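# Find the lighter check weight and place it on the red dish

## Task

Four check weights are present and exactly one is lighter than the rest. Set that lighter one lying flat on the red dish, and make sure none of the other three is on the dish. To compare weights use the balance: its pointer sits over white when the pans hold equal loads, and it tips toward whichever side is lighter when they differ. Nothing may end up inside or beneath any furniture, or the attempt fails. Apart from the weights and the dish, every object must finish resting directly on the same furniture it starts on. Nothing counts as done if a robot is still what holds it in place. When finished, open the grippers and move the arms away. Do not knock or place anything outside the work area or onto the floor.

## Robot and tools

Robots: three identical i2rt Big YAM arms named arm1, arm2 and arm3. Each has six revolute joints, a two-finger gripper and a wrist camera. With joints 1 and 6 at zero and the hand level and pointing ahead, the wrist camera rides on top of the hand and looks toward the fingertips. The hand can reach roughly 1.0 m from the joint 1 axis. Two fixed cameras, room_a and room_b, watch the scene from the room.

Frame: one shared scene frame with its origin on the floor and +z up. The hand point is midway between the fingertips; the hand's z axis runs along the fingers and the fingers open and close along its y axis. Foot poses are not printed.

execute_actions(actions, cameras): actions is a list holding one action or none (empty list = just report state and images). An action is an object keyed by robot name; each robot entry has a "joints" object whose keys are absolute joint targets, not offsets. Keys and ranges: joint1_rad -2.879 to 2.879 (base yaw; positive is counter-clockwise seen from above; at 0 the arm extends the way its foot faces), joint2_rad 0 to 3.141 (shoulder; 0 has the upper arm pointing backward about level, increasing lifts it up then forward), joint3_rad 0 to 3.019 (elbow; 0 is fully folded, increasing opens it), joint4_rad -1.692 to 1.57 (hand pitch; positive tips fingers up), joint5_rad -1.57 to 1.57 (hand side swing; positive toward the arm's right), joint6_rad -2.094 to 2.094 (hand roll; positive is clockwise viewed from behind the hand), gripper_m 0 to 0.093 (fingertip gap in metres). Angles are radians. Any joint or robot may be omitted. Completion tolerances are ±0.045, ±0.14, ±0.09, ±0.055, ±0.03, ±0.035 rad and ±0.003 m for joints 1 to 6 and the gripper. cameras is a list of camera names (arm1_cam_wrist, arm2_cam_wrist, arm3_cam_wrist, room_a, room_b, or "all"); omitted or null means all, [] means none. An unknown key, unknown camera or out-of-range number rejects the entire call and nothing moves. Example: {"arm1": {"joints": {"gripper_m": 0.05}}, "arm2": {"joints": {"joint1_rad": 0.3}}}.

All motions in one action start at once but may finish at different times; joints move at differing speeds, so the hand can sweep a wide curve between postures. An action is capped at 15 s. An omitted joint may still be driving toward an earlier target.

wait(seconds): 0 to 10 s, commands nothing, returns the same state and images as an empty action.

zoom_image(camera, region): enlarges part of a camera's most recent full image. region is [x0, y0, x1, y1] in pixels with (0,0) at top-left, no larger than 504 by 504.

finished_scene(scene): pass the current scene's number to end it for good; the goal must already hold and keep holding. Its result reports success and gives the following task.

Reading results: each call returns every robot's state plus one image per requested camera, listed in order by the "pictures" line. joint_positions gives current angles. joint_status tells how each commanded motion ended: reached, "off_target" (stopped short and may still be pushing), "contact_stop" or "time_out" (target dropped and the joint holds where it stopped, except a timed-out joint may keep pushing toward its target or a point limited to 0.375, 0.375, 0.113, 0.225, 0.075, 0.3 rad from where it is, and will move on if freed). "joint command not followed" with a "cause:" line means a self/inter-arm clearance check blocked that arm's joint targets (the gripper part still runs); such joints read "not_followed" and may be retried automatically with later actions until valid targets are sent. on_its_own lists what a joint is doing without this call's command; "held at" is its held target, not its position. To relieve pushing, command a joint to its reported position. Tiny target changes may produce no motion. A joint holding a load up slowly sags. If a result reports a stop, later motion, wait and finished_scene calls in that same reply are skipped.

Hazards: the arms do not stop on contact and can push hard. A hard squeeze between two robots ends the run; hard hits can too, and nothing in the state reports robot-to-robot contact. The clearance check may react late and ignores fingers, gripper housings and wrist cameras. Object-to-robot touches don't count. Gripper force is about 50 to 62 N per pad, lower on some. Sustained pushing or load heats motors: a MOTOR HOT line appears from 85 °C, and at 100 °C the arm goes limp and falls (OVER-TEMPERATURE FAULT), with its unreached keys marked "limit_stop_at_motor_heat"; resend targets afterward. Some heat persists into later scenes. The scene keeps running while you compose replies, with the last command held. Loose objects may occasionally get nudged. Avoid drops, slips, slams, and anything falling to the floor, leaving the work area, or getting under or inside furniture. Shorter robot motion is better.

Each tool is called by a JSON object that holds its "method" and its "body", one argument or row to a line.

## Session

{"method": "execute_actions", "body": {
  "actions": []
}}

Scene clock: 0.00 s.
arm1.joint_positions: joint1_rad=+0.818 joint2_rad=+0.429 joint3_rad=+1.523 joint4_rad=-1.442 joint5_rad=+0.071 joint6_rad=+0.344 gripper_m=+0.095
arm1.joint_status: not commanded
arm1.hand: x=+0.9049 y=-0.2509 z=+1.3775 quat_wxyz=(-0.252, +0.583, -0.577, -0.514) (m; scene frame)
arm2.joint_positions: joint1_rad=+0.718 joint2_rad=+0.606 joint3_rad=+1.343 joint4_rad=-1.308 joint5_rad=-0.042 joint6_rad=-0.543 gripper_m=+0.094
arm2.joint_status: not commanded
arm2.hand: x=+0.0468 y=+0.1999 z=+1.4231 quat_wxyz=(-0.364, +0.823, -0.307, -0.310) (m; scene frame)
arm3.joint_positions: joint1_rad=+0.434 joint2_rad=+0.613 joint3_rad=+1.595 joint4_rad=-1.430 joint5_rad=+0.023 joint6_rad=+0.329 gripper_m=+0.095
arm3.joint_status: not commanded
arm3.hand: x=-1.0638 y=+0.5763 z=+1.3903 quat_wxyz=(-0.304, +0.511, -0.675, -0.438) (m; scene frame)
pictures: arm1_cam_wrist, arm2_cam_wrist, arm3_cam_wrist, room_a, room_b
Images, in order (width x height): arm1_cam_wrist 504x504, arm2_cam_wrist 504x504, arm3_cam_wrist 504x504, room_a 672x504, room_b 672x504.

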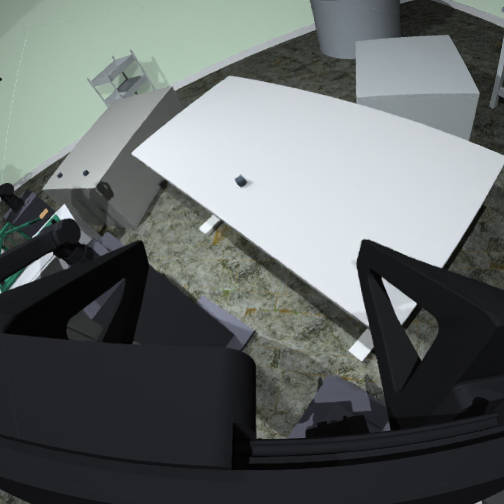

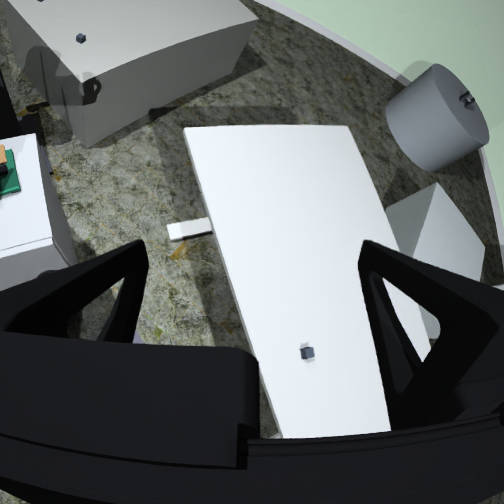

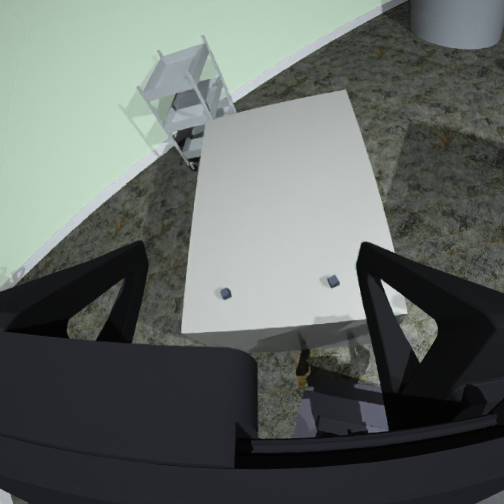

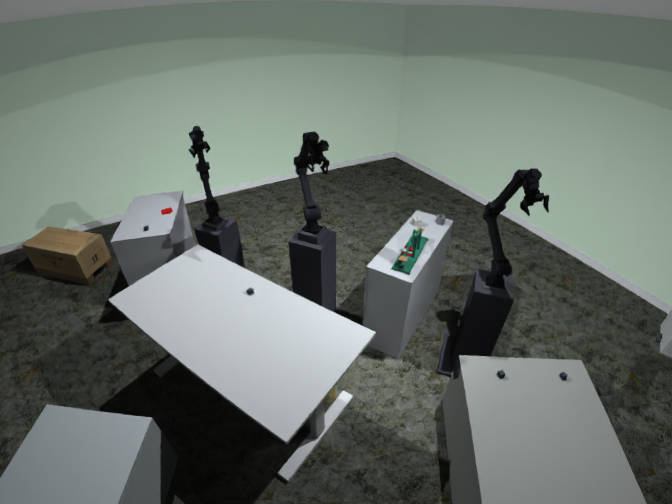

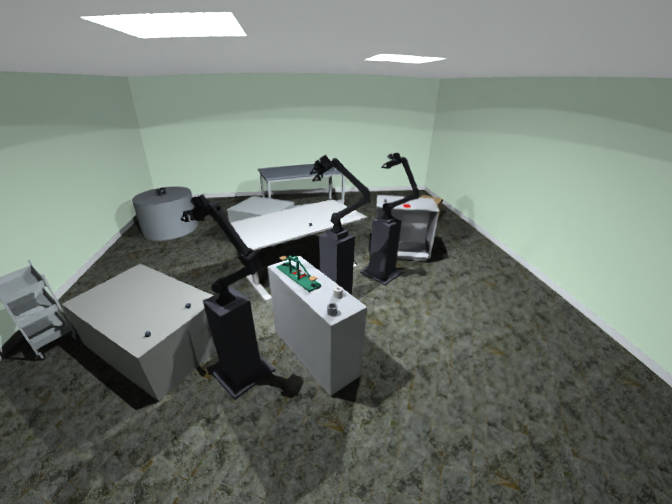

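{"method": "zoom_image", "body": {
  "camera": "arm3_cam_wrist",
  "region": [180, 240, 400, 350]
}}

{"method": "zoom_image", "body": {
  "camera": "room_a",
  "region": [350, 195, 470, 295]
}}

{"method": "zoom_image", "body": {
  "camera": "room_b",
  "region": [250, 180, 460, 340]
}}

{"method": "execute_actions", "body": {
  "actions": [
    {"arm1": {"joints": {"joint1_rad": -1.3, "joint2_rad": 1.3, "joint3_rad": 1.3, "joint4_rad": -1.35, "joint5_rad": 0.0, "joint6_rad": 0.0, "gripper_m": 0.065}}, "arm2": {"joints": {"joint1_rad": -0.27, "joint2_rad": 2.11, "joint3_rad": 1.52, "joint4_rad": -0.93, "joint5_rad": 0.0, "joint6_rad": 0.0, "gripper_m": 0.065}}, "arm3": {"joints": {"joint1_rad": 0.24, "joint2_rad": 1.675, "joint3_rad": 0.975, "joint4_rad": -0.847, "joint5_rad": 0.0, "joint6_rad": 0.0, "gripper_m": 0.065}}}
  ],
  "cameras": ["arm1_cam_wrist", "arm2_cam_wrist", "arm3_cam_wrist"]
}}

Region (180, 240, 400, 350) of arm3_cam_wrist's 504x504 image, scaled by 2.291, with more detail than that image has.

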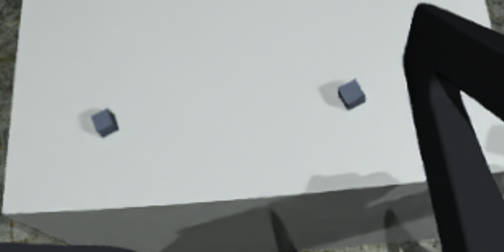

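Region (350, 195, 470, 295) of room_a's 672x504 image, scaled by 4.200, with more detail than that image has.

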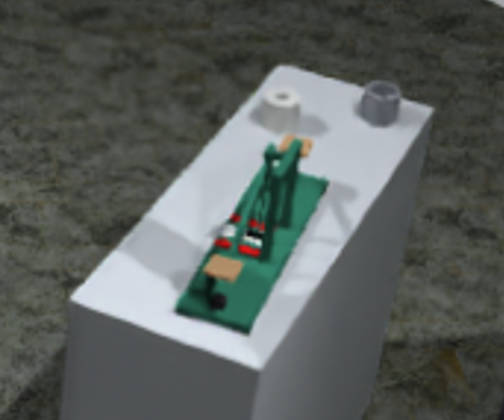

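Region (250, 180, 460, 340) of room_b's 672x504 image, scaled by 2.400, with more detail than that image has; it fills the top 384 rows of this view, and the rest is white.

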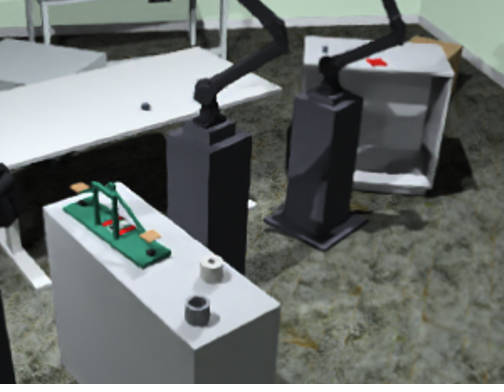

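Scene clock: 5.70 s.
arm1.joint_positions: joint1_rad=-1.301 joint2_rad=+1.312 joint3_rad=+1.287 joint4_rad=-1.357 joint5_rad=+0.000 joint6_rad=+0.008 gripper_m=+0.065
arm1.joint_status: all done
arm1.hand: x=+1.3505 y=-0.4191 z=+1.0339 quat_wxyz=(-0.091, -0.073, -0.993, +0.009) (m; scene frame)
arm2.joint_positions: joint1_rad=-0.278 joint2_rad=+2.117 joint3_rad=+1.506 joint4_rad=-0.936 joint5_rad=+0.001 joint6_rad=-0.010 gripper_m=+0.065
arm2.joint_status: all done
arm2.hand: x=+0.5049 y=+0.4247 z=+0.8482 quat_wxyz=(-0.008, +0.425, -0.905, -0.004) (m; scene frame)
arm3.joint_positions: joint1_rad=+0.244 joint2_rad=+1.663 joint3_rad=+0.954 joint4_rad=-0.861 joint5_rad=+0.003 joint6_rad=+0.013 gripper_m=+0.065
arm3.joint_status: all done
arm3.hand: x=-1.0036 y=+0.8031 z=+0.7823 quat_wxyz=(-0.002, +0.658, -0.753, +0.001) (m; scene frame)
pictures: arm1_cam_wrist, arm2_cam_wrist, arm3_cam_wrist
Images, in order (width x height): arm1_cam_wrist 504x504, arm2_cam_wrist 504x504, arm3_cam_wrist 504x504.

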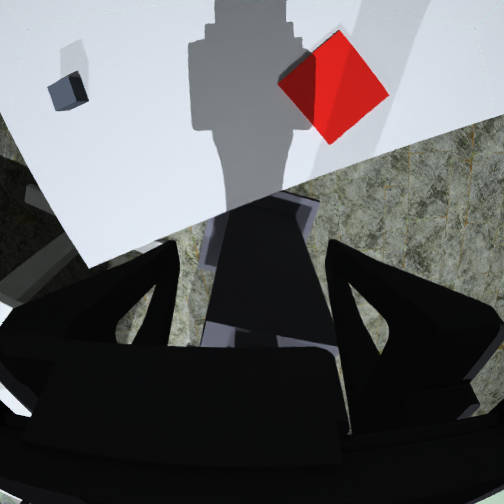

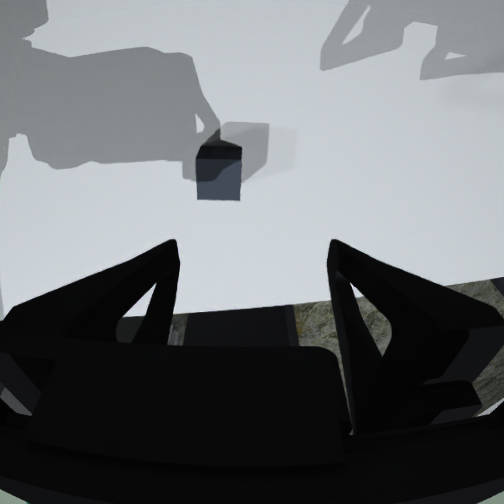

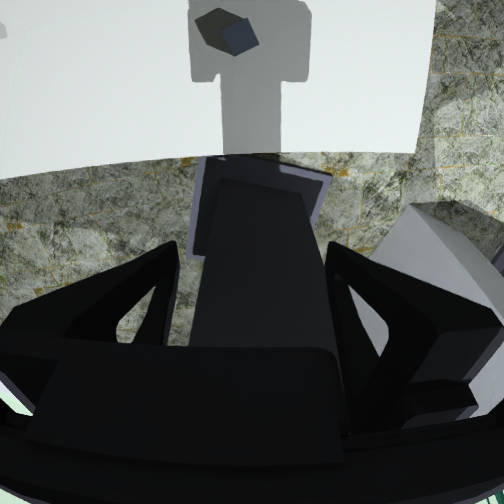

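{"method": "execute_actions", "body": {
  "actions": []
}}

Scene clock: 8.30 s.
arm1.joint_positions: joint1_rad=-1.301 joint2_rad=+1.312 joint3_rad=+1.287 joint4_rad=-1.357 joint5_rad=+0.000 joint6_rad=+0.008 gripper_m=+0.065
arm1.joint_status: all done
arm1.hand: x=+1.3505 y=-0.4191 z=+1.0339 quat_wxyz=(-0.091, -0.073, -0.993, +0.009) (m; scene frame)
arm2.joint_positions: joint1_rad=-0.278 joint2_rad=+2.117 joint3_rad=+1.506 joint4_rad=-0.936 joint5_rad=+0.001 joint6_rad=-0.010 gripper_m=+0.065
arm2.joint_status: all done
arm2.hand: x=+0.5049 y=+0.4247 z=+0.8482 quat_wxyz=(-0.008, +0.425, -0.905, -0.004) (m; scene frame)
arm3.joint_positions: joint1_rad=+0.244 joint2_rad=+1.663 joint3_rad=+0.954 joint4_rad=-0.861 joint5_rad=+0.003 joint6_rad=+0.013 gripper_m=+0.065
arm3.joint_status: all done
arm3.hand: x=-1.0036 y=+0.8031 z=+0.7823 quat_wxyz=(-0.002, +0.658, -0.753, +0.001) (m; scene frame)
pictures: arm1_cam_wrist, arm2_cam_wrist, arm3_cam_wrist, room_a, room_b
Images, in order (width x height): arm1_cam_wrist 504x504, arm2_cam_wrist 504x504, arm3_cam_wrist 504x504, room_a 672x504, room_b 672x504.

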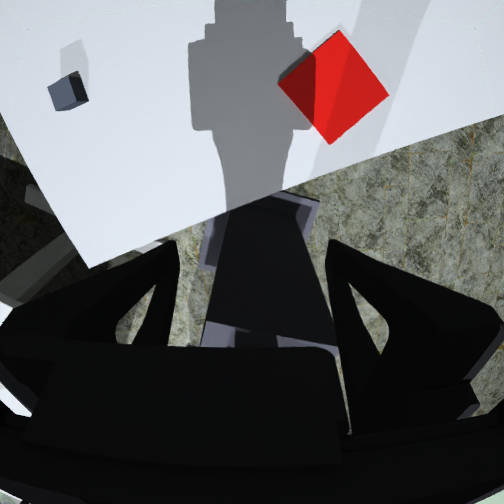

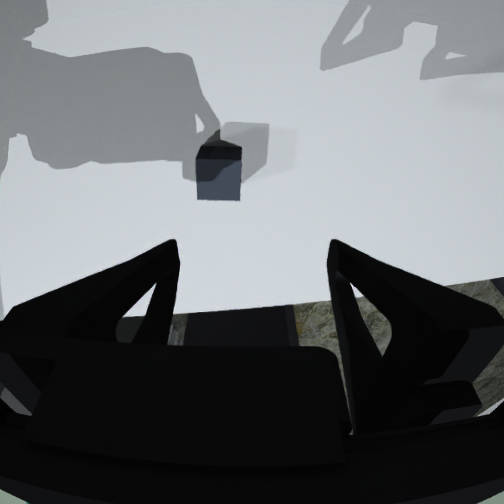

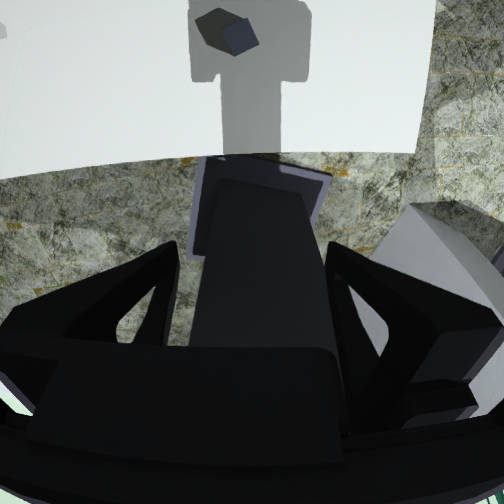

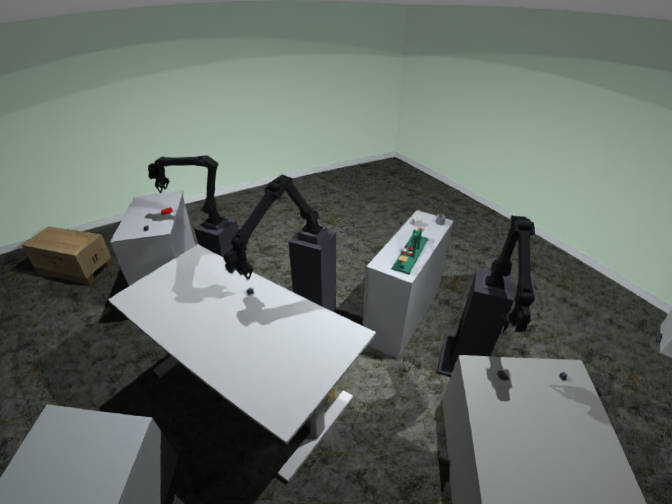

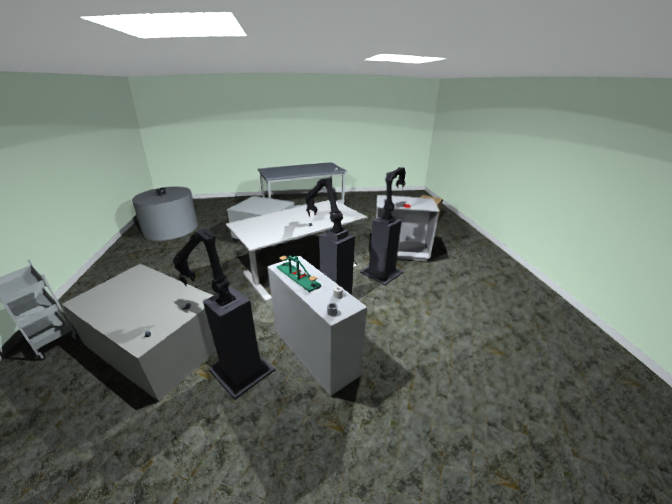

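{"method": "zoom_image", "body": {
  "camera": "arm3_cam_wrist",
  "region": [180, 0, 300, 90]
}}

{"method": "zoom_image", "body": {
  "camera": "room_a",
  "region": [340, 190, 500, 310]
}}

{"method": "zoom_image", "body": {
  "camera": "room_b",
  "region": [240, 230, 400, 350]
}}

Region (180, 0, 300, 90) of arm3_cam_wrist's 504x504 image, scaled by 4.200, with more detail than that image has; it fills the top 378 rows of this view, and the rest is white.

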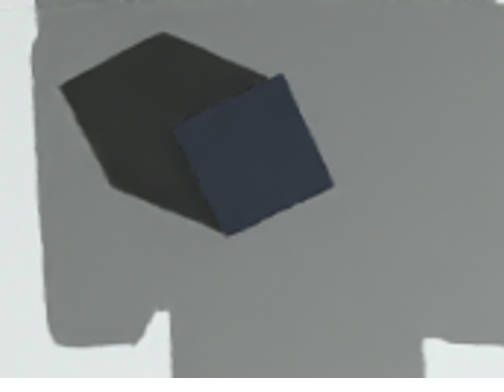

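Region (340, 190, 500, 310) of room_a's 672x504 image, scaled by 3.150, with more detail than that image has; it fills the top 378 rows of this view, and the rest is white.

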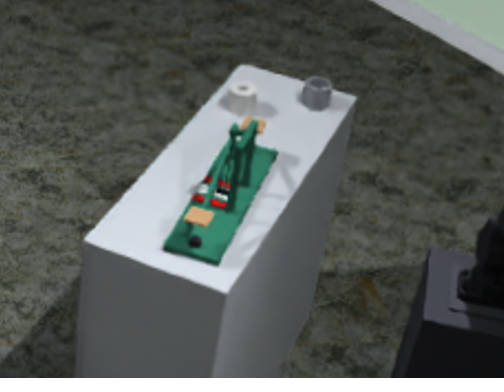

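Region (240, 230, 400, 350) of room_b's 672x504 image, scaled by 3.150, with more detail than that image has; it fills the top 378 rows of this view, and the rest is white.

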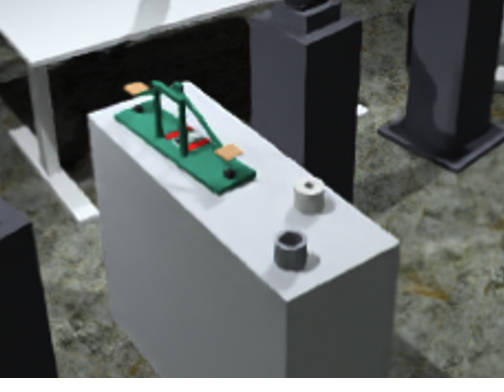

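{"method": "execute_actions", "body": {
  "actions": [
    {"arm1":{"joints":{"joint1_rad":-1.48,"joint2_rad":1.725,"joint3_rad":1.49,"joint4_rad":-1.30}},"arm2":{"joints":{"joint1_rad":-0.232,"joint2_rad":2.26,"joint3_rad":1.535,"joint4_rad":-0.812}},"arm3":{"joints":{"joint1_rad":0.275,"joint2_rad":2.22,"joint3_rad":1.27,"joint4_rad":-0.58,"joint6_rad":-0.44}}}
  ],
  "cameras": ["arm1_cam_wrist","arm2_cam_wrist","arm3_cam_wrist"]
}}

Scene clock: 14.80 s.
arm1.joint_positions: joint1_rad=-1.491 joint2_rad=+1.733 joint3_rad=+1.471 joint4_rad=-1.309 joint5_rad=+0.000 joint6_rad=+0.007 gripper_m=+0.065
arm1.joint_status: all done
arm1.hand: x=+1.4265 y=-0.5294 z=+0.9198 quat_wxyz=(+0.002, -0.167, -0.986, +0.003) (m; scene frame)
arm2.joint_positions: joint1_rad=-0.234 joint2_rad=+2.283 joint3_rad=+1.506 joint4_rad=-0.828 joint5_rad=+0.001 joint6_rad=-0.010 gripper_m=+0.065
arm2.joint_status: all done
arm2.hand: x=+0.4776 y=+0.4326 z=+0.7539 quat_wxyz=(+0.018, +0.445, -0.895, +0.008) (m; scene frame)
arm3.joint_positions: joint1_rad=+0.271 joint2_rad=+2.234 joint3_rad=+1.257 joint4_rad=-0.585 joint5_rad=+0.003 joint6_rad=-0.426 gripper_m=+0.065
arm3.joint_status: all done
arm3.hand: x=-1.0037 y=+0.9142 z=+0.6004 quat_wxyz=(-0.005, +0.814, -0.581, -0.001) (m; scene frame)
pictures: arm1_cam_wrist, arm2_cam_wrist, arm3_cam_wrist
Images, in order (width x height): arm1_cam_wrist 504x504, arm2_cam_wrist 504x504, arm3_cam_wrist 504x504.

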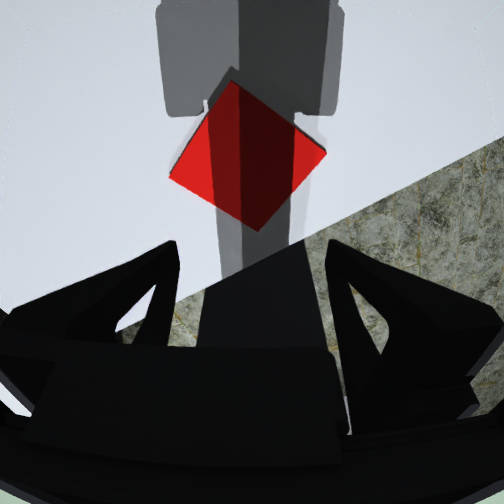

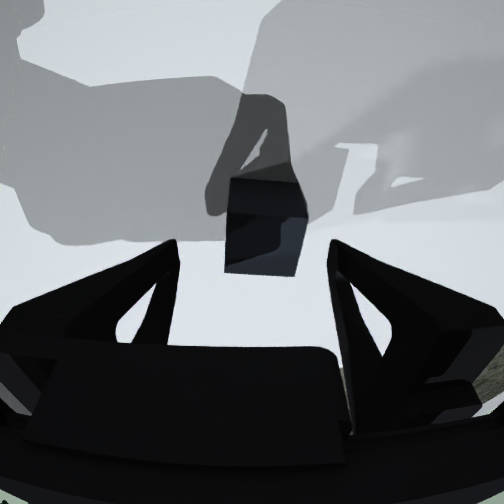

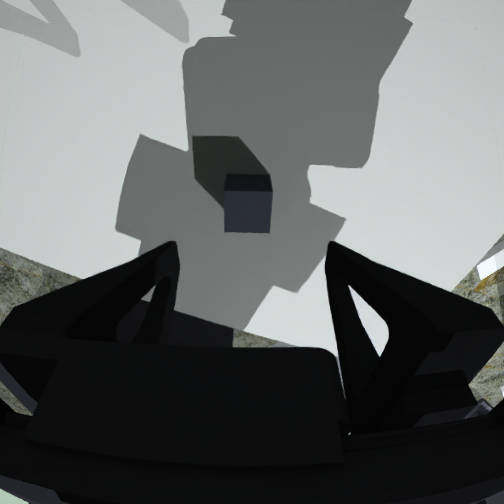

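{"method": "zoom_image", "body": {
  "camera": "arm3_cam_wrist",
  "region": [190, 150, 310, 270]
}}

{"method": "zoom_image", "body": {
  "camera": "arm2_cam_wrist",
  "region": [180, 160, 340, 320]
}}

Region (190, 150, 310, 270) of arm3_cam_wrist's 504x504 image, scaled by 4.200, with more detail than that image has.

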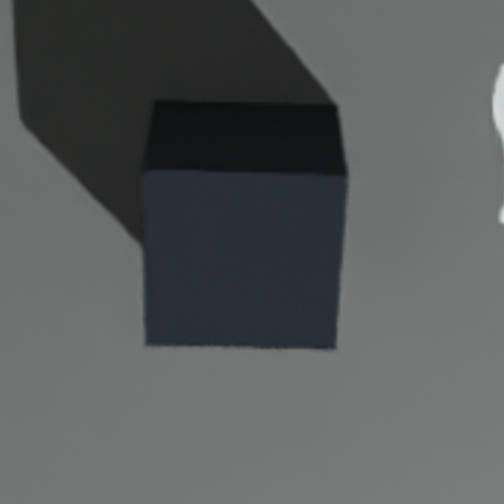

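Region (180, 160, 340, 320) of arm2_cam_wrist's 504x504 image, scaled by 3.150, with more detail than that image has.

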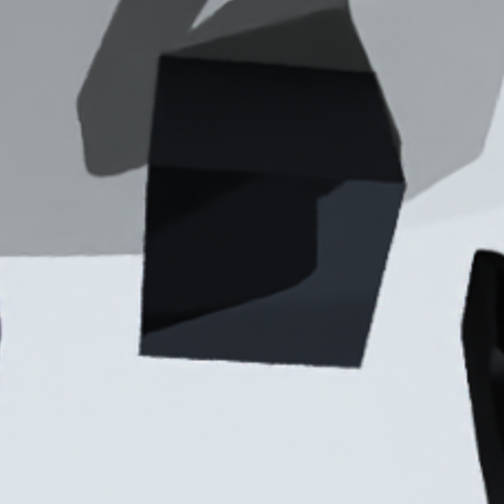

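{"method": "execute_actions", "body": {
  "actions": [
    {"arm2":{"joints":{"joint4_rad":-0.762,"joint6_rad":0.05}},"arm3":{"joints":{"joint2_rad":2.368,"joint4_rad":-0.425}}}
  ],
  "cameras": ["arm2_cam_wrist","arm3_cam_wrist"]
}}

Scene clock: 22.93 s.
arm1.joint_positions: joint1_rad=-1.491 joint2_rad=+1.733 joint3_rad=+1.471 joint4_rad=-1.309 joint5_rad=+0.000 joint6_rad=+0.007 gripper_m=+0.065
arm1.joint_status: not commanded
arm1.hand: x=+1.4265 y=-0.5294 z=+0.9198 quat_wxyz=(+0.002, -0.167, -0.986, +0.003) (m; scene frame)
arm2.joint_positions: joint1_rad=-0.234 joint2_rad=+2.283 joint3_rad=+1.506 joint4_rad=-0.779 joint5_rad=+0.001 joint6_rad=+0.040 gripper_m=+0.065
arm2.joint_status: all done
arm2.hand: x=+0.4850 y=+0.4422 z=+0.7537 quat_wxyz=(-0.004, +0.423, -0.906, -0.002) (m; scene frame)
arm3.joint_positions: joint1_rad=+0.271 joint2_rad=+2.375 joint3_rad=+1.259 joint4_rad=-0.439 joint5_rad=+0.003 joint6_rad=-0.427 gripper_m=+0.065
arm3.joint_status: all done
arm3.hand: x=-1.0047 y=+0.9028 z=+0.5308 quat_wxyz=(-0.008, +0.814, -0.581, -0.002) (m; scene frame)
pictures: arm2_cam_wrist, arm3_cam_wrist
Images, in order (width x height): arm2_cam_wrist 504x504, arm3_cam_wrist 504x504.

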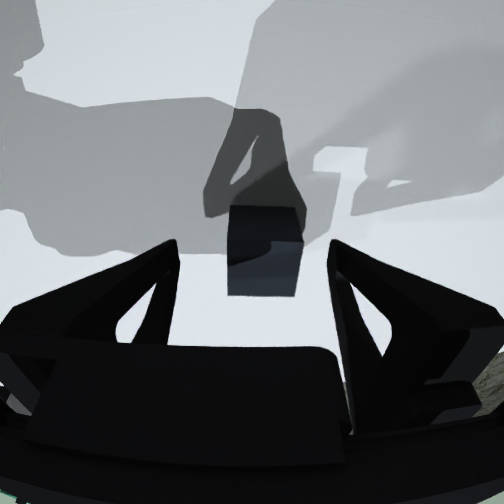

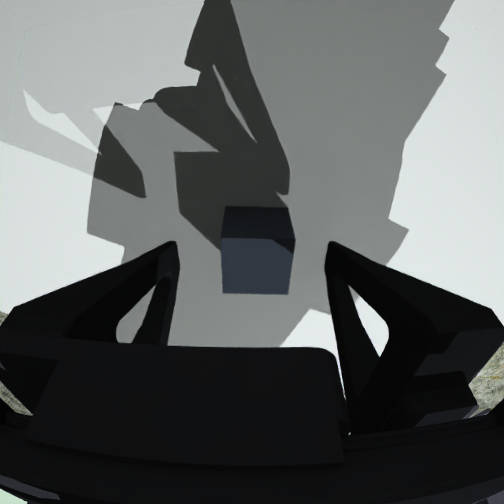

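{"method": "execute_actions", "body": {
  "actions": [
    {"arm2":{"joints":{"gripper_m":0.018}},"arm3":{"joints":{"gripper_m":0.018}}}
  ],
  "cameras": ["arm2_cam_wrist","arm3_cam_wrist"]
}}

Scene clock: 24.00 s.
arm1.joint_positions: joint1_rad=-1.491 joint2_rad=+1.733 joint3_rad=+1.471 joint4_rad=-1.309 joint5_rad=+0.000 joint6_rad=+0.007 gripper_m=+0.065
arm1.joint_status: not commanded
arm1.hand: x=+1.4265 y=-0.5294 z=+0.9198 quat_wxyz=(+0.002, -0.167, -0.986, +0.003) (m; scene frame)
arm2.joint_positions: joint1_rad=-0.234 joint2_rad=+2.283 joint3_rad=+1.506 joint4_rad=-0.778 joint5_rad=+0.001 joint6_rad=+0.040 gripper_m=+0.028
arm2.joint_status: gripper_m off_target (ended at +0.028, target +0.018)
arm2.hand: x=+0.4851 y=+0.4424 z=+0.7537 quat_wxyz=(-0.005, +0.422, -0.906, -0.003) (m; scene frame)
arm3.joint_positions: joint1_rad=+0.271 joint2_rad=+2.375 joint3_rad=+1.259 joint4_rad=-0.438 joint5_rad=+0.002 joint6_rad=-0.427 gripper_m=+0.029
arm3.joint_status: gripper_m off_target (ended at +0.029, target +0.018)
arm3.hand: x=-1.0047 y=+0.9032 z=+0.5308 quat_wxyz=(-0.008, +0.814, -0.581, -0.003) (m; scene frame)
pictures: arm2_cam_wrist, arm3_cam_wrist
Images, in order (width x height): arm2_cam_wrist 504x504, arm3_cam_wrist 504x504.

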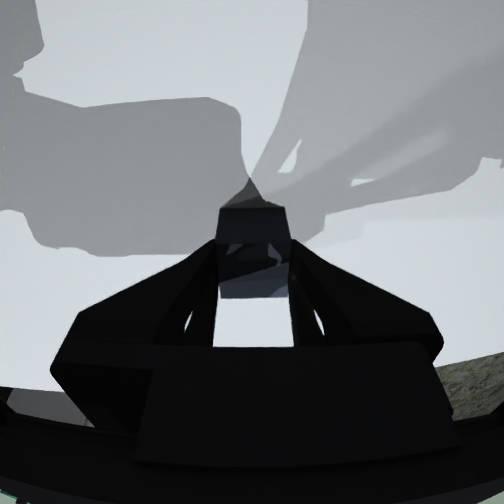

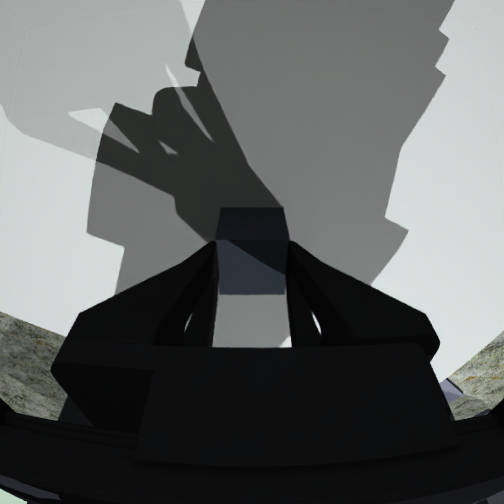

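{"method": "execute_actions", "body": {
  "actions": [
    {"arm1":{"joints":{"joint1_rad":-0.915,"joint2_rad":1.868,"joint3_rad":1.64,"joint4_rad":-1.32}},"arm2":{"joints":{"joint1_rad":2.15,"joint2_rad":1.39,"joint3_rad":1.506,"joint4_rad":-1.32,"joint6_rad":0.0}},"arm3":{"joints":{"joint1_rad":-1.45,"joint2_rad":1.45,"joint3_rad":1.66,"joint4_rad":-1.55,"joint6_rad":0.0}}}
  ]
}}

Scene clock: 33.23 s.
arm1.joint_positions: joint1_rad=-0.915 joint2_rad=+1.870 joint3_rad=+1.603 joint4_rad=-1.311 joint5_rad=-0.002 joint6_rad=+0.006 gripper_m=+0.065
arm1.joint_status: all done
arm1.hand: x=+1.4837 y=-0.2237 z=+0.8951 quat_wxyz=(+0.006, +0.120, -0.993, +0.002) (m; scene frame)
arm2.joint_positions: joint1_rad=+2.151 joint2_rad=+1.413 joint3_rad=+1.496 joint4_rad=-1.308 joint5_rad=-0.002 joint6_rad=+0.009 gripper_m=+0.028
arm2.joint_status: all done
arm2.hand: x=-0.3659 y=-0.1043 z=+1.2159 quat_wxyz=(+0.017, +0.982, +0.072, -0.173) (m; scene frame)
arm3.joint_positions: joint1_rad=-1.457 joint2_rad=+1.457 joint3_rad=+1.650 joint4_rad=-1.539 joint5_rad=+0.003 joint6_rad=-0.012 gripper_m=+0.029
arm3.joint_status: all done
arm3.hand: x=-0.5947 y=+0.2716 z=+1.1233 quat_wxyz=(-0.111, -0.120, -0.986, +0.016) (m; scene frame)
pictures: arm1_cam_wrist, arm2_cam_wrist, arm3_cam_wrist, room_a, room_b
Images, in order (width x height): arm1_cam_wrist 504x504, arm2_cam_wrist 504x504, arm3_cam_wrist 504x504, room_a 672x504, room_b 672x504.

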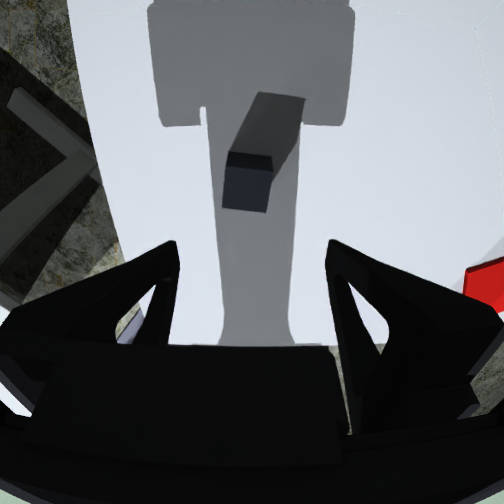

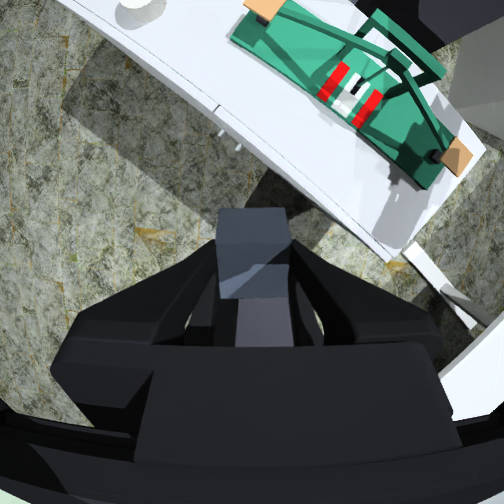

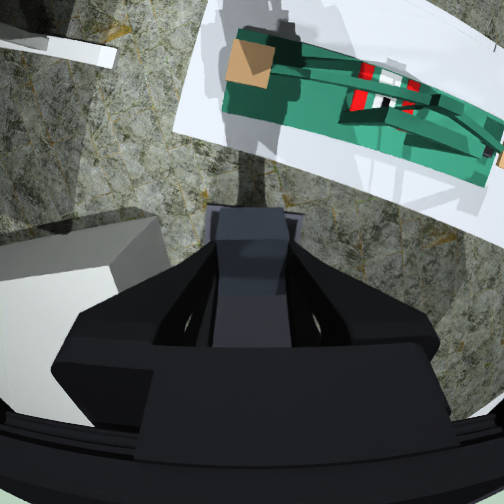

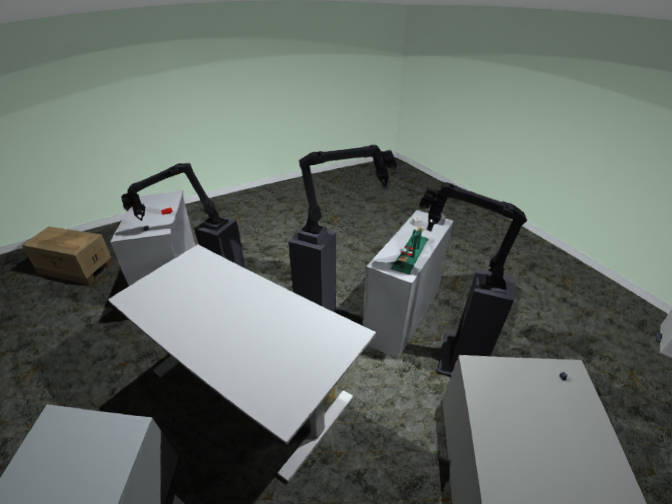

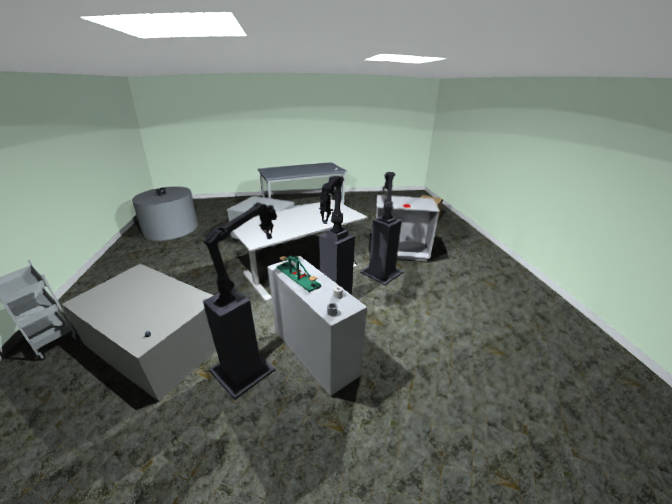

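{"method": "zoom_image", "body": {
  "camera": "arm3_cam_wrist",
  "region": [190, 10, 310, 130]
}}

{"method": "zoom_image", "body": {
  "camera": "arm2_cam_wrist",
  "region": [220, 0, 504, 200]
}}

{"method": "zoom_image", "body": {
  "camera": "arm3_cam_wrist",
  "region": [330, 40, 504, 214]
}}

Region (190, 10, 310, 130) of arm3_cam_wrist's 504x504 image, scaled by 4.200, with more detail than that image has.

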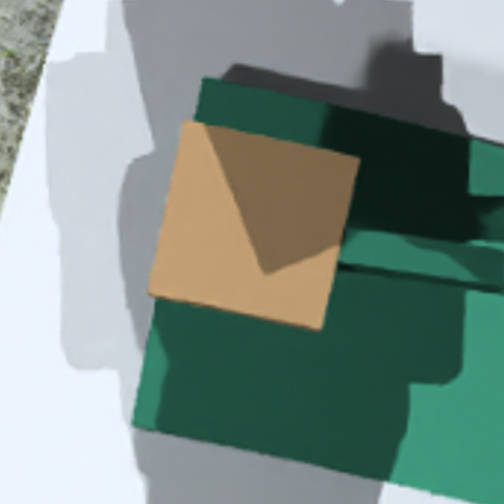

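Region (220, 0, 504, 200) of arm2_cam_wrist's 504x504 image, scaled by 1.775, with more detail than that image has; it fills the top 355 rows of this view, and the rest is white.

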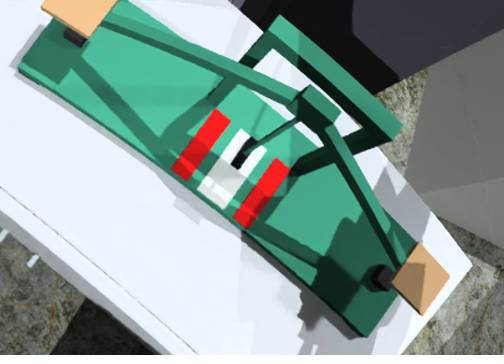

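Region (330, 40, 504, 214) of arm3_cam_wrist's 504x504 image, scaled by 2.897, with more detail than that image has.

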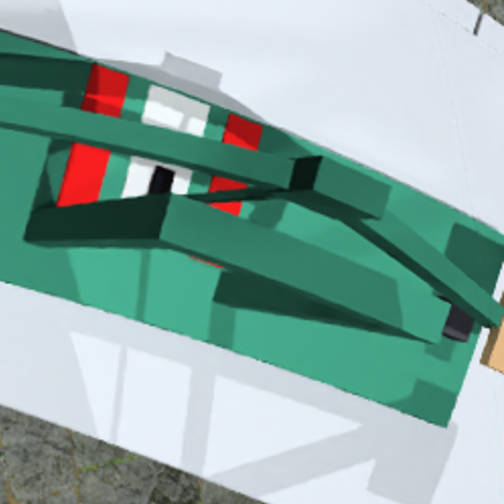

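{"method": "execute_actions", "body": {
  "actions": [
    {"arm2":{"joints":{"joint1_rad":1.569,"joint4_rad":-1.5,"joint6_rad":1.61}},"arm3":{"joints":{"joint1_rad":-2.12,"joint6_rad":1.11}}}
  ],
  "cameras": ["arm2_cam_wrist","arm3_cam_wrist","room_a"]
}}

Scene clock: 42.83 s.
arm1.joint_positions: joint1_rad=-0.915 joint2_rad=+1.870 joint3_rad=+1.603 joint4_rad=-1.311 joint5_rad=-0.002 joint6_rad=+0.006 gripper_m=+0.065
arm1.joint_status: not commanded
arm1.hand: x=+1.4837 y=-0.2237 z=+0.8951 quat_wxyz=(+0.006, +0.120, -0.993, +0.002) (m; scene frame)
arm2.joint_positions: joint1_rad=+1.564 joint2_rad=+1.413 joint3_rad=+1.496 joint4_rad=-1.487 joint5_rad=+0.001 joint6_rad=+1.599 gripper_m=+0.028
arm2.joint_status: all done
arm2.hand: x=-0.2879 y=+0.1614 z=+1.2034 quat_wxyz=(+0.048, +0.525, -0.847, -0.069) (m; scene frame)
arm3.joint_positions: joint1_rad=-2.128 joint2_rad=+1.457 joint3_rad=+1.650 joint4_rad=-1.539 joint5_rad=+0.003 joint6_rad=+1.097 gripper_m=+0.029
arm3.joint_status: all done
arm3.hand: x=-0.7690 y=+0.0114 z=+1.1229 quat_wxyz=(-0.112, -0.842, -0.528, -0.009) (m; scene frame)
pictures: arm2_cam_wrist, arm3_cam_wrist, room_a
Images, in order (width x height): arm2_cam_wrist 504x504, arm3_cam_wrist 504x504, room_a 672x504.

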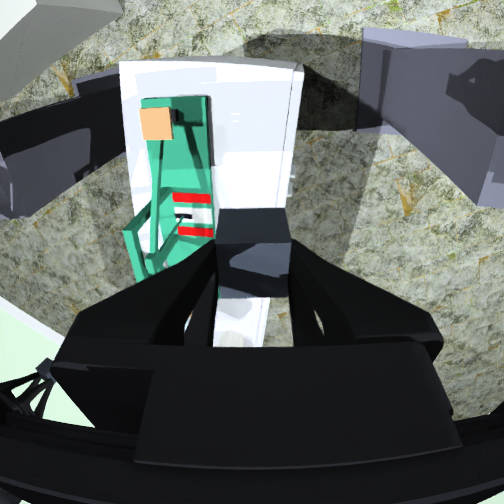

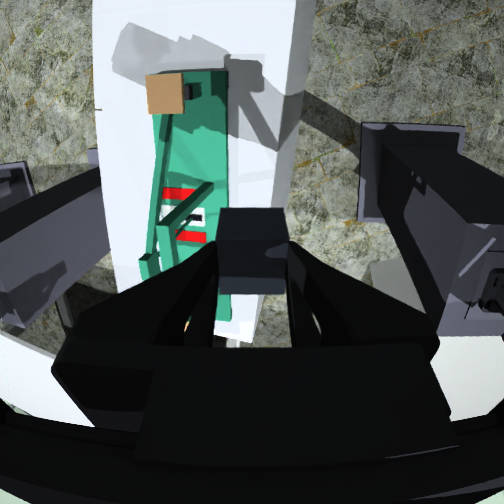

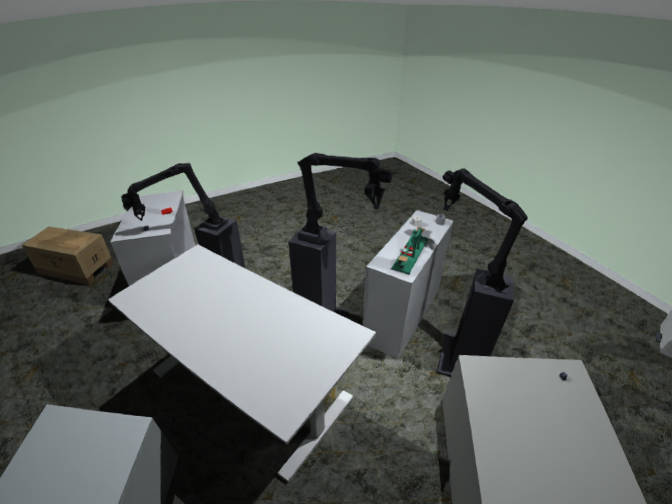

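{"method": "execute_actions", "body": {
  "actions": [
    {"arm2":{"joints":{"joint1_rad":1.58,"joint2_rad":2.14,"joint3_rad":1.875,"joint4_rad":-1.246}},"arm3":{"joints":{"joint1_rad":-2.10,"joint2_rad":2.06,"joint3_rad":2.05,"joint4_rad":-1.535}}}
  ],
  "cameras": ["arm2_cam_wrist","arm3_cam_wrist","room_a"]
}}

Scene clock: 47.43 s.
arm1.joint_positions: joint1_rad=-0.915 joint2_rad=+1.870 joint3_rad=+1.603 joint4_rad=-1.311 joint5_rad=-0.002 joint6_rad=+0.006 gripper_m=+0.065
arm1.joint_status: not commanded
arm1.hand: x=+1.4837 y=-0.2237 z=+0.8951 quat_wxyz=(+0.006, +0.120, -0.993, +0.002) (m; scene frame)
arm2.joint_positions: joint1_rad=+1.566 joint2_rad=+2.166 joint3_rad=+1.828 joint4_rad=-1.253 joint5_rad=+0.001 joint6_rad=+1.601 gripper_m=+0.028
arm2.joint_status: all done
arm2.hand: x=-0.4669 y=+0.2405 z=+0.9335 quat_wxyz=(-0.003, +0.528, -0.849, +0.008) (m; scene frame)
arm3.joint_positions: joint1_rad=-2.104 joint2_rad=+2.082 joint3_rad=+1.999 joint4_rad=-1.539 joint5_rad=+0.002 joint6_rad=+1.098 gripper_m=+0.029
arm3.joint_status: all done
arm3.hand: x=-0.6615 y=-0.1057 z=+0.9252 quat_wxyz=(+0.025, -0.841, -0.541, +0.003) (m; scene frame)
pictures: arm2_cam_wrist, arm3_cam_wrist, room_a
Images, in order (width x height): arm2_cam_wrist 504x504, arm3_cam_wrist 504x504, room_a 672x504.

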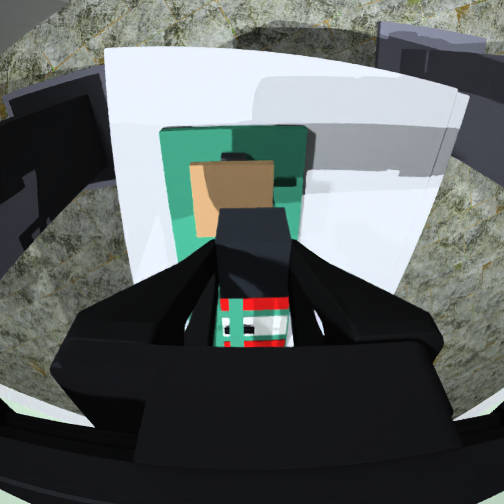

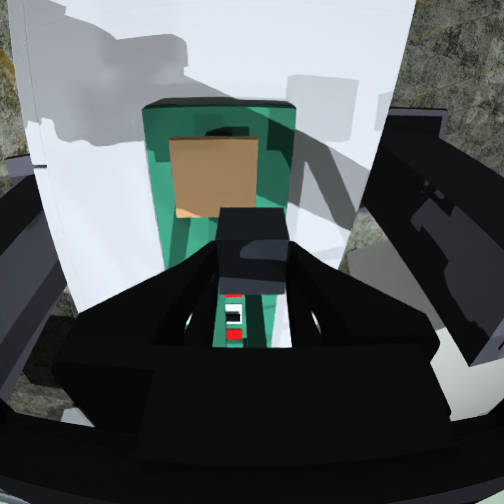

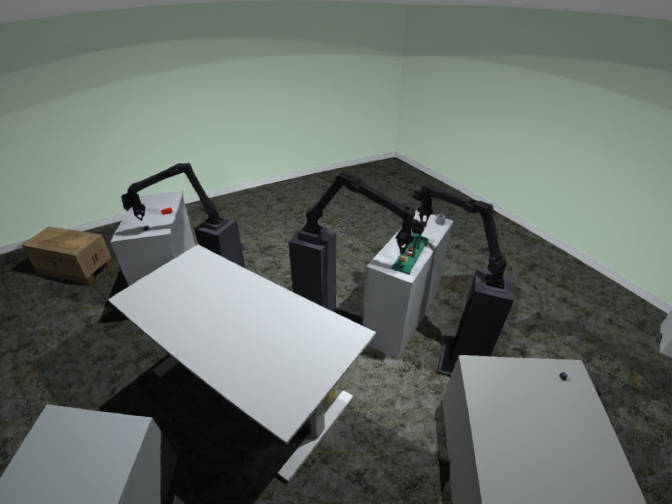

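{"method": "zoom_image", "body": {
  "camera": "arm2_cam_wrist",
  "region": [160, 130, 300, 270]
}}

{"method": "zoom_image", "body": {
  "camera": "arm3_cam_wrist",
  "region": [150, 110, 290, 250]
}}

Region (160, 130, 300, 270) of arm2_cam_wrist's 504x504 image, scaled by 3.600, with more detail than that image has.

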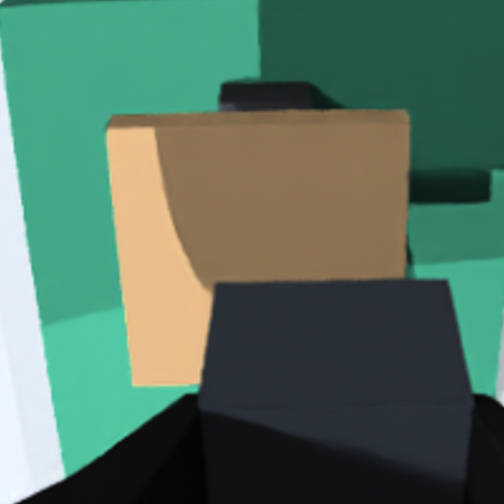

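Region (150, 110, 290, 250) of arm3_cam_wrist's 504x504 image, scaled by 3.600, with more detail than that image has.

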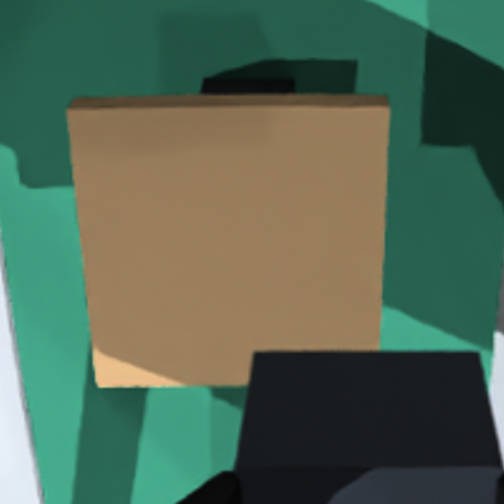

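{"method": "execute_actions", "body": {
  "actions": [
    {"arm2":{"joints":{"joint1_rad":1.588,"joint2_rad":2.197,"joint4_rad":-1.174}},"arm3":{"joints":{"joint2_rad":2.106,"joint4_rad":-1.437}}}
  ],
  "cameras": ["arm2_cam_wrist","arm3_cam_wrist","room_b"]
}}

Scene clock: 51.50 s.
arm1.joint_positions: joint1_rad=-0.915 joint2_rad=+1.870 joint3_rad=+1.603 joint4_rad=-1.311 joint5_rad=-0.002 joint6_rad=+0.006 gripper_m=+0.065
arm1.joint_status: not commanded
arm1.hand: x=+1.4837 y=-0.2237 z=+0.8951 quat_wxyz=(+0.006, +0.120, -0.993, +0.002) (m; scene frame)
arm2.joint_positions: joint1_rad=+1.578 joint2_rad=+2.214 joint3_rad=+1.828 joint4_rad=-1.189 joint5_rad=+0.001 joint6_rad=+1.601 gripper_m=+0.028
arm2.joint_status: all done
arm2.hand: x=-0.4794 y=+0.2377 z=+0.9027 quat_wxyz=(+0.001, +0.533, -0.846, +0.002) (m; scene frame)
arm3.joint_positions: joint1_rad=-2.104 joint2_rad=+2.098 joint3_rad=+1.999 joint4_rad=-1.451 joint5_rad=+0.002 joint6_rad=+1.098 gripper_m=+0.029
arm3.joint_status: all done
arm3.hand: x=-0.6480 y=-0.1227 z=+0.9148 quat_wxyz=(-0.010, -0.841, -0.541, -0.001) (m; scene frame)
pictures: arm2_cam_wrist, arm3_cam_wrist, room_b
Images, in order (width x height): arm2_cam_wrist 504x504, arm3_cam_wrist 504x504, room_b 672x504.

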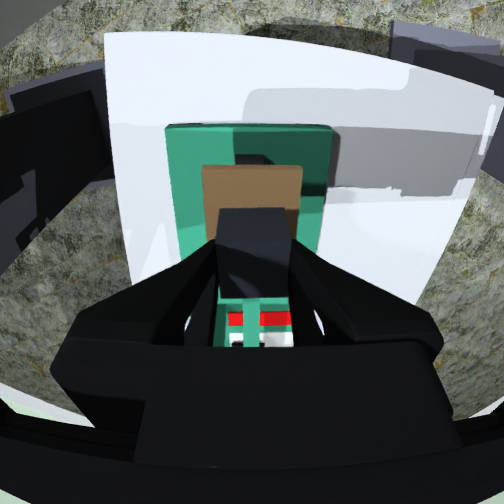

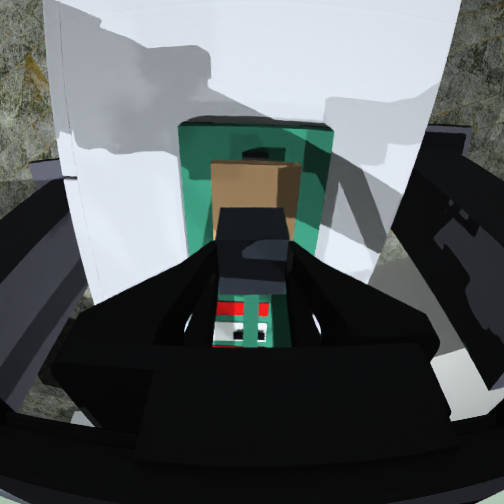

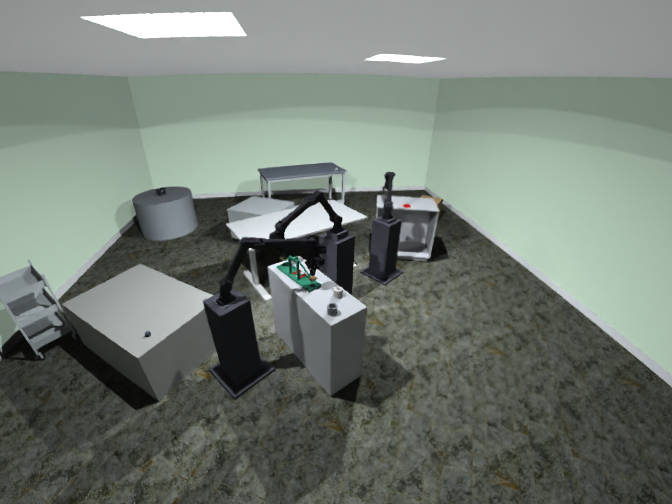

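{"method": "zoom_image", "body": {
  "camera": "arm2_cam_wrist",
  "region": [180, 140, 320, 280]
}}

{"method": "zoom_image", "body": {
  "camera": "arm3_cam_wrist",
  "region": [180, 140, 320, 280]
}}

Region (180, 140, 320, 280) of arm2_cam_wrist's 504x504 image, scaled by 3.600, with more detail than that image has.

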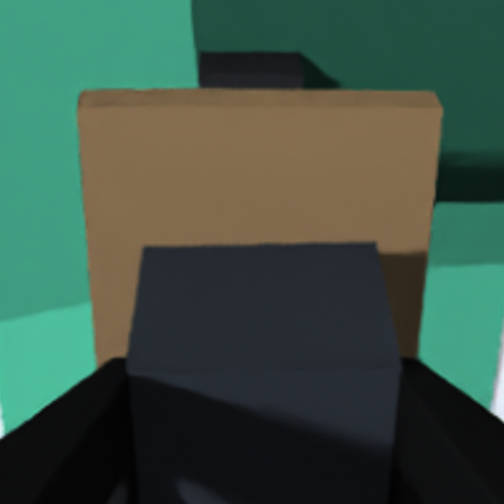

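Region (180, 140, 320, 280) of arm3_cam_wrist's 504x504 image, scaled by 3.600, with more detail than that image has.

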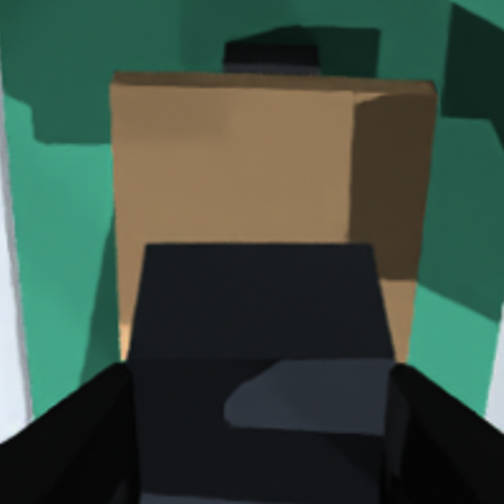

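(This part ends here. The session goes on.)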